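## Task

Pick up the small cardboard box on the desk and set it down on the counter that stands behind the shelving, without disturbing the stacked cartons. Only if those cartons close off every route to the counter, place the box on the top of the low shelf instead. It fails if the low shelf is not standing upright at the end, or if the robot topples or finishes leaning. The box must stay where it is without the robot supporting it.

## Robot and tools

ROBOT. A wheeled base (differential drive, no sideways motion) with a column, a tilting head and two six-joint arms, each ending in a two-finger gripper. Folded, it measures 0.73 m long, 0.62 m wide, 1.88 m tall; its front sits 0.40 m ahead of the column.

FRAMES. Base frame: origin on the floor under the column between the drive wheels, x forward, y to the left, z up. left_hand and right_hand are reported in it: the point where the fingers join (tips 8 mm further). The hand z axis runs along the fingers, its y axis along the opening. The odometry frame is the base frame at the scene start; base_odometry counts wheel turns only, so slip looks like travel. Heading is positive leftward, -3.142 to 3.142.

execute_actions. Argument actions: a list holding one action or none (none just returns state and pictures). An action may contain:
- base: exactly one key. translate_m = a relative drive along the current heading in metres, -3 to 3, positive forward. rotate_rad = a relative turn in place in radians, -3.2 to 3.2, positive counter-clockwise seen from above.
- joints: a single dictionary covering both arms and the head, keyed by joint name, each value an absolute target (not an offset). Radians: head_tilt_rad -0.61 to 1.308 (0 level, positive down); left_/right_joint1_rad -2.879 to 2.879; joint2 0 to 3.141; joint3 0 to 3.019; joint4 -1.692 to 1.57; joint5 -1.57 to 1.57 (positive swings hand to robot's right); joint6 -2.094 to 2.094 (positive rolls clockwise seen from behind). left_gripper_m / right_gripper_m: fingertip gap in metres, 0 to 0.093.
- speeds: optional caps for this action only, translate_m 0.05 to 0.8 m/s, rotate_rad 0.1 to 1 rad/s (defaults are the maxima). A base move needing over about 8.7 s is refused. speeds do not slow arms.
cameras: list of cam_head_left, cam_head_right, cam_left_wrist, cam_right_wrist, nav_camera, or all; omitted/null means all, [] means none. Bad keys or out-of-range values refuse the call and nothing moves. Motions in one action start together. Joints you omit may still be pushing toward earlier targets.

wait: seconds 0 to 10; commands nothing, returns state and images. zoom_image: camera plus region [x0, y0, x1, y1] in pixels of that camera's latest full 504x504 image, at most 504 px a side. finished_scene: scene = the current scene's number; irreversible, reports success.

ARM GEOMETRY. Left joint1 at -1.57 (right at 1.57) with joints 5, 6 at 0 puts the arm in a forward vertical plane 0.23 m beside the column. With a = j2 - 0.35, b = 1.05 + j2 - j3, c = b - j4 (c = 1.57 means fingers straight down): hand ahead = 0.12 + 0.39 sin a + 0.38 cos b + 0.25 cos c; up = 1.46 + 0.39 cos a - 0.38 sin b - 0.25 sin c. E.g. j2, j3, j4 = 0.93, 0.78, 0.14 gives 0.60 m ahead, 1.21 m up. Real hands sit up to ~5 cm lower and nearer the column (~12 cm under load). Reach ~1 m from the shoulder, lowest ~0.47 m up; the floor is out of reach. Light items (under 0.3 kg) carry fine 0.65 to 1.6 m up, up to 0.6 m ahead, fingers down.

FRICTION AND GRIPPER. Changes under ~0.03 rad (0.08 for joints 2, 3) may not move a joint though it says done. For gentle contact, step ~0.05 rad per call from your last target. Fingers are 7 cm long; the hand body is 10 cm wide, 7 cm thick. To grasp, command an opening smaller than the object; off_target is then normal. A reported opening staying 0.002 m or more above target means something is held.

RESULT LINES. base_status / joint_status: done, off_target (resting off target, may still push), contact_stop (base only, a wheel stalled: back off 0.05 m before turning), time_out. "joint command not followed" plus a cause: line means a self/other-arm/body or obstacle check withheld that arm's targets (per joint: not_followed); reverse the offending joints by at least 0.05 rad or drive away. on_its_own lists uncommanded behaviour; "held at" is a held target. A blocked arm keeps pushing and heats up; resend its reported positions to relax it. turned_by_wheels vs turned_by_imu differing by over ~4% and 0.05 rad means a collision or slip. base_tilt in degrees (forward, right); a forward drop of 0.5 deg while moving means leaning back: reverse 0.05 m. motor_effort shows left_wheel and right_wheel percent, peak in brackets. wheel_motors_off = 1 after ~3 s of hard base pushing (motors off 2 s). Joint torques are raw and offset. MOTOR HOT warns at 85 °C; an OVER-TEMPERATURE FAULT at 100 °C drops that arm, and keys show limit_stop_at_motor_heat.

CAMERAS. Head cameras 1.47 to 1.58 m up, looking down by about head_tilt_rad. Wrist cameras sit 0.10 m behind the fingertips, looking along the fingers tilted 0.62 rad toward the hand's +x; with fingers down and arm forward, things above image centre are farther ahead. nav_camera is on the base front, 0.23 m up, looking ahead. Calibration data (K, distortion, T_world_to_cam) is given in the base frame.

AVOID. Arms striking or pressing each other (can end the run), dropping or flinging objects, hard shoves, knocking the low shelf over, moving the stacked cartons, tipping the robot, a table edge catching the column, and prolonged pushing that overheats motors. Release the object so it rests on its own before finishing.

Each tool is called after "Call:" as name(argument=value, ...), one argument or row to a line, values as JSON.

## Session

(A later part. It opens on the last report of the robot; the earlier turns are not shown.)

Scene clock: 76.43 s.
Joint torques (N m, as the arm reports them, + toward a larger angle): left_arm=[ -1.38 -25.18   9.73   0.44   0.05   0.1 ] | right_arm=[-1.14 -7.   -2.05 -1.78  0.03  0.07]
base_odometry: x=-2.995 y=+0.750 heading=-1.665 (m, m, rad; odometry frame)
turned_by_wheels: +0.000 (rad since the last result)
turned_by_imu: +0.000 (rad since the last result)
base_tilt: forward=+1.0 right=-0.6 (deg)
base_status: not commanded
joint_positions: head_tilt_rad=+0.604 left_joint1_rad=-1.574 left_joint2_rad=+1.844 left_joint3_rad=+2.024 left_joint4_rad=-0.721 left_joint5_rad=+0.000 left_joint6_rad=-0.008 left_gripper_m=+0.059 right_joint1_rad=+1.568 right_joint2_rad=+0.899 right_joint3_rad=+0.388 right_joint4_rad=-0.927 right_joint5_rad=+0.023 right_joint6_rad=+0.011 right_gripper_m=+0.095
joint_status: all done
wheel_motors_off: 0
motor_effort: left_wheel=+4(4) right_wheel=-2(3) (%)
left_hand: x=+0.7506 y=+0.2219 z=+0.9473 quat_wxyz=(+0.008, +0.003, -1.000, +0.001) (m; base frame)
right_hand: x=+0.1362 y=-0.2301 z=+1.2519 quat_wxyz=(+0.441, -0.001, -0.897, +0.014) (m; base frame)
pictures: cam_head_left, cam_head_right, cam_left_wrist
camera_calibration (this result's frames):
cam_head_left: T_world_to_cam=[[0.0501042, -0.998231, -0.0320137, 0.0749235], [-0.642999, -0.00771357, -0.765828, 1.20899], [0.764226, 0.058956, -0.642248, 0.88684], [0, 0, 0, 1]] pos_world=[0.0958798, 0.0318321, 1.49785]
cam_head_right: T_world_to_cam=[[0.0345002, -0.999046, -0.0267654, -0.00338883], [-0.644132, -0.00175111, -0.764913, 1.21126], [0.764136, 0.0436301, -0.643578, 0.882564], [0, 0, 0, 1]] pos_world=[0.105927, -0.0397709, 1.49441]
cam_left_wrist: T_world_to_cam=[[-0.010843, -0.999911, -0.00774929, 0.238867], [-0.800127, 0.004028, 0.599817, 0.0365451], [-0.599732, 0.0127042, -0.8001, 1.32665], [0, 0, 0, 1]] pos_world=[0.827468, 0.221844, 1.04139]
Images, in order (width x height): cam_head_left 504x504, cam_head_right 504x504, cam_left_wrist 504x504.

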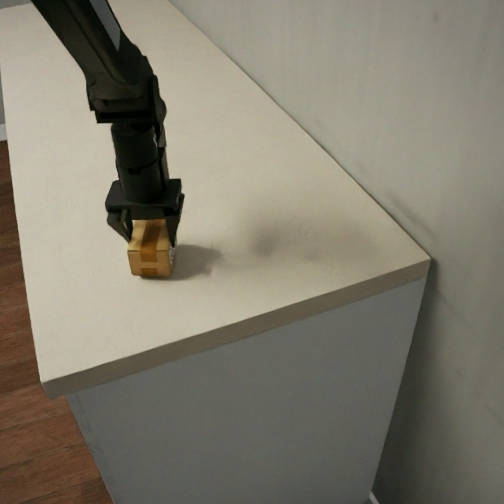

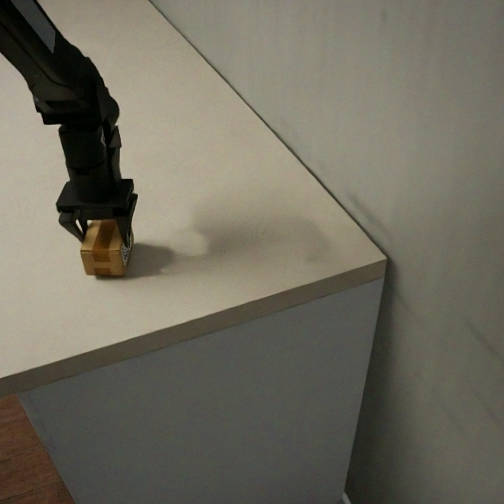

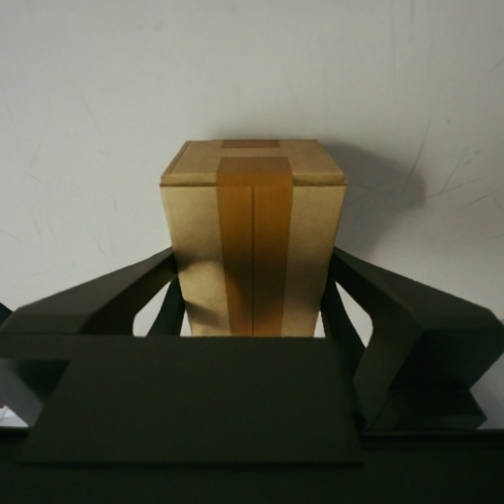

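Call:
execute_actions(
  actions=[
    {"joints": {"left_joint2_rad": 1.875}},
  ],
  cameras=["cam_head_right", "cam_left_wrist"],
)

Call:
zoom_image(
  camera="cam_head_right",
  region=[40, 190, 200, 310],
)

Scene clock: 77.77 s.
Joint torques (N m, as the arm reports them, + toward a larger angle): left_arm=[ -1.28 -22.79   9.45   0.39   0.05   0.09] | right_arm=[-1.19 -6.89 -2.1  -1.77  0.03  0.01]
base_odometry: x=-2.995 y=+0.750 heading=-1.665 (m, m, rad; odometry frame)
turned_by_wheels: +0.000 (rad since the last result)
turned_by_imu: +0.000 (rad since the last result)
base_tilt: forward=+1.0 right=-0.4 (deg)
base_status: not commanded
joint_positions: head_tilt_rad=+0.604 left_joint1_rad=-1.574 left_joint2_rad=+1.858 left_joint3_rad=+2.025 left_joint4_rad=-0.721 left_joint5_rad=+0.000 left_joint6_rad=-0.008 left_gripper_m=+0.059 right_joint1_rad=+1.568 right_joint2_rad=+0.899 right_joint3_rad=+0.388 right_joint4_rad=-0.927 right_joint5_rad=+0.023 right_joint6_rad=+0.011 right_gripper_m=+0.095
joint_status: all done
wheel_motors_off: 0
motor_effort: left_wheel=+3(3) right_wheel=-3(3) (%)
left_hand: x=+0.7440 y=+0.2218 z=+0.9388 quat_wxyz=(+0.015, +0.003, -1.000, +0.002) (m; base frame)
right_hand: x=+0.1362 y=-0.2301 z=+1.2519 quat_wxyz=(+0.441, -0.001, -0.897, +0.014) (m; base frame)
pictures: cam_head_right, cam_left_wrist
camera_calibration (this result's frames):
cam_head_right: T_world_to_cam=[[0.0345002, -0.999046, -0.0267654, -0.00338882], [-0.644132, -0.00175111, -0.764913, 1.21126], [0.764136, 0.0436301, -0.643578, 0.882564], [0, 0, 0, 1]] pos_world=[0.105927, -0.0397709, 1.49441]
cam_left_wrist: T_world_to_cam=[[-0.0109704, -0.999914, -0.00724901, 0.238275], [-0.79228, 0.00426909, 0.610143, 0.0207687], [-0.610059, 0.0124368, -0.792258, 1.31624], [0, 0, 0, 1]] pos_world=[0.822053, 0.221796, 1.03186]
Images, in order (width x height): cam_head_right 504x504, cam_left_wrist 504x504.

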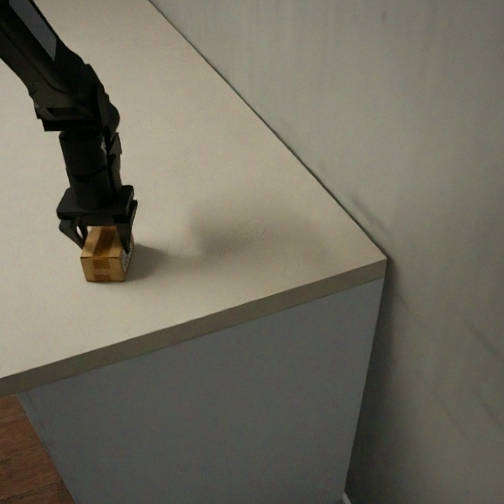

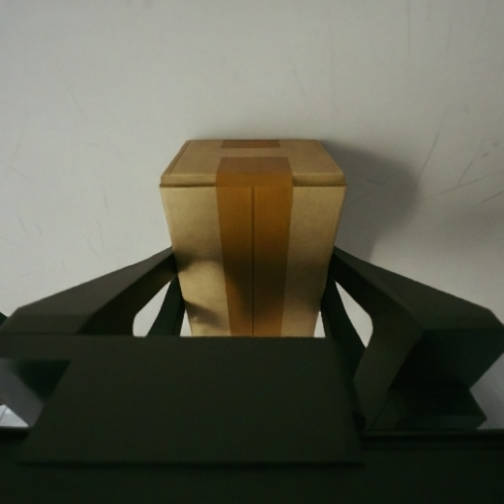

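Region (40, 190, 200, 310) of cam_head_right's 504x504 image, scaled by 3.150, with more detail than that image has; it fills the top 378 rows of this view, and the rest is white.

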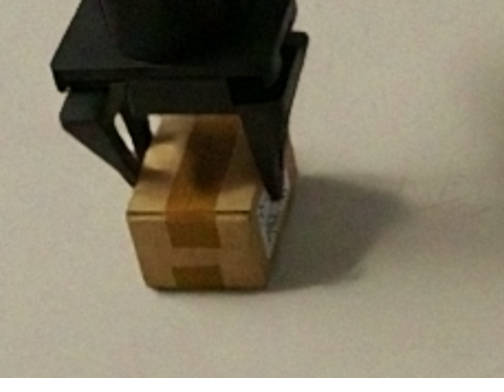

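The box is resting on the counter now (the shadow meets its base). I'll release it and lift the hand away.

Call:
execute_actions(
  actions=[
    {"joints": {"left_gripper_m": 0.093}},
  ],
  cameras=["cam_left_wrist"],
)

Call:
execute_actions(
  actions=[
    {"joints": {"left_joint2_rad": 1.55, "left_joint3_rad": 1.8, "left_joint4_rad": -0.76}},
  ],
  cameras=["cam_head_left", "cam_left_wrist"],
)

Scene clock: 78.63 s.
Joint torques (N m, as the arm reports them, + toward a larger angle): left_arm=[ -1.4  -22.56   9.65   0.52   0.05   0.1 ] | right_arm=[-1.24 -6.76 -2.19 -1.79  0.02  0.02]
base_odometry: x=-2.995 y=+0.750 heading=-1.665 (m, m, rad; odometry frame)
turned_by_wheels: +0.000 (rad since the last result)
turned_by_imu: +0.000 (rad since the last result)
base_tilt: forward=+1.0 right=-0.5 (deg)
base_status: not commanded
joint_positions: head_tilt_rad=+0.604 left_joint1_rad=-1.574 left_joint2_rad=+1.858 left_joint3_rad=+2.025 left_joint4_rad=-0.721 left_joint5_rad=+0.000 left_joint6_rad=-0.008 left_gripper_m=+0.093 right_joint1_rad=+1.568 right_joint2_rad=+0.899 right_joint3_rad=+0.388 right_joint4_rad=-0.927 right_joint5_rad=+0.023 right_joint6_rad=+0.011 right_gripper_m=+0.095
joint_status: all done
wheel_motors_off: 0
motor_effort: left_wheel=+3(4) right_wheel=-3(3) (%)
left_hand: x=+0.7440 y=+0.2218 z=+0.9388 quat_wxyz=(+0.015, +0.003, -1.000, +0.002) (m; base frame)
right_hand: x=+0.1362 y=-0.2301 z=+1.2519 quat_wxyz=(+0.441, -0.001, -0.897, +0.014) (m; base frame)
pictures: cam_left_wrist
camera_calibration (this result's frames):
cam_left_wrist: T_world_to_cam=[[-0.0109704, -0.999914, -0.00724901, 0.238275], [-0.79228, 0.00426909, 0.610143, 0.0207687], [-0.610059, 0.0124368, -0.792258, 1.31624], [0, 0, 0, 1]] pos_world=[0.822053, 0.221796, 1.03186]
Images, in order (width x height): cam_left_wrist 504x504.

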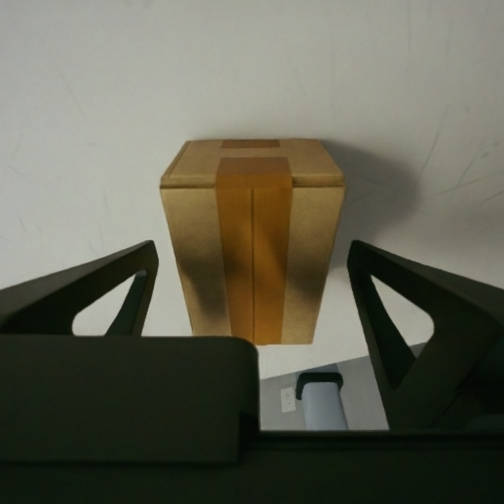

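Scene clock: 79.97 s.
Joint torques (N m, as the arm reports them, + toward a larger angle): left_arm=[ -1.49 -21.93   8.05   0.55   0.04   0.1 ] | right_arm=[-1.11 -7.32 -2.08 -1.78  0.04  0.02]
base_odometry: x=-2.995 y=+0.750 heading=-1.665 (m, m, rad; odometry frame)
turned_by_wheels: +0.000 (rad since the last result)
turned_by_imu: +0.000 (rad since the last result)
base_tilt: forward=+1.0 right=-0.5 (deg)
base_status: not commanded
joint_positions: head_tilt_rad=+0.604 left_joint1_rad=-1.574 left_joint2_rad=+1.531 left_joint3_rad=+1.792 left_joint4_rad=-0.760 left_joint5_rad=+0.000 left_joint6_rad=-0.008 left_gripper_m=+0.093 right_joint1_rad=+1.568 right_joint2_rad=+0.899 right_joint3_rad=+0.388 right_joint4_rad=-0.927 right_joint5_rad=+0.023 right_joint6_rad=+0.011 right_gripper_m=+0.095
joint_status: all done
wheel_motors_off: 0
motor_effort: left_wheel=+4(4) right_wheel=-3(3) (%)
left_hand: x=+0.7564 y=+0.2222 z=+1.0848 quat_wxyz=(-0.013, +0.003, -1.000, +0.002) (m; base frame)
right_hand: x=+0.1362 y=-0.2301 z=+1.2519 quat_wxyz=(+0.441, -0.001, -0.897, +0.014) (m; base frame)
pictures: cam_head_left, cam_left_wrist
camera_calibration (this result's frames):
cam_head_left: T_world_to_cam=[[0.0501042, -0.998231, -0.0320137, 0.0749235], [-0.642999, -0.00771357, -0.765828, 1.20899], [0.764226, 0.058956, -0.642248, 0.88684], [0, 0, 0, 1]] pos_world=[0.0958798, 0.0318321, 1.49785]
cam_left_wrist: T_world_to_cam=[[-0.0103933, -0.999916, -0.00774047, 0.239985], [-0.824585, 0.00419154, 0.565722, 0.0141623], [-0.565642, 0.0122624, -0.82456, 1.44104], [0, 0, 0, 1]] pos_world=[0.829287, 0.222235, 1.18207]
Images, in order (width x height): cam_head_left 504x504, cam_left_wrist 504x504.

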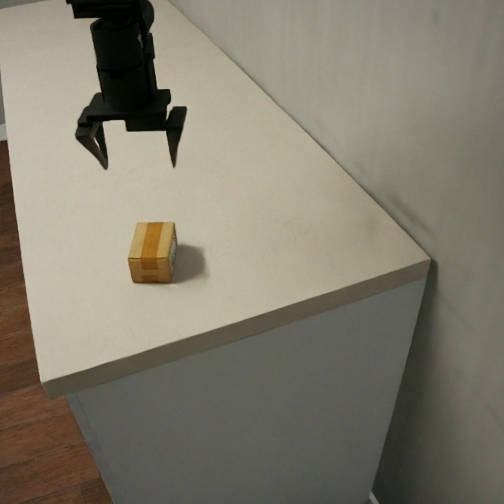

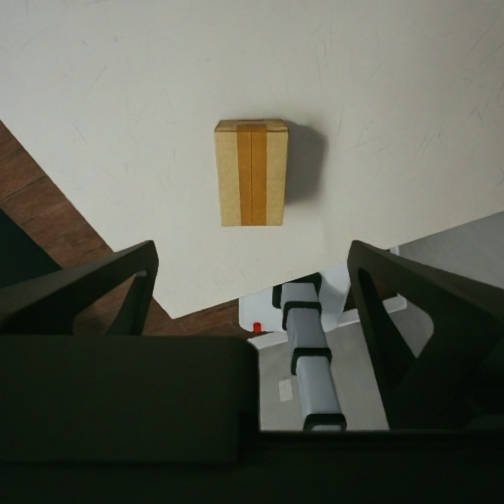

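The box is sitting on the counter, clear of the edges and free of the gripper.

Call:
finished_scene(
  scene=1,
)

The scene is finished: the task was done.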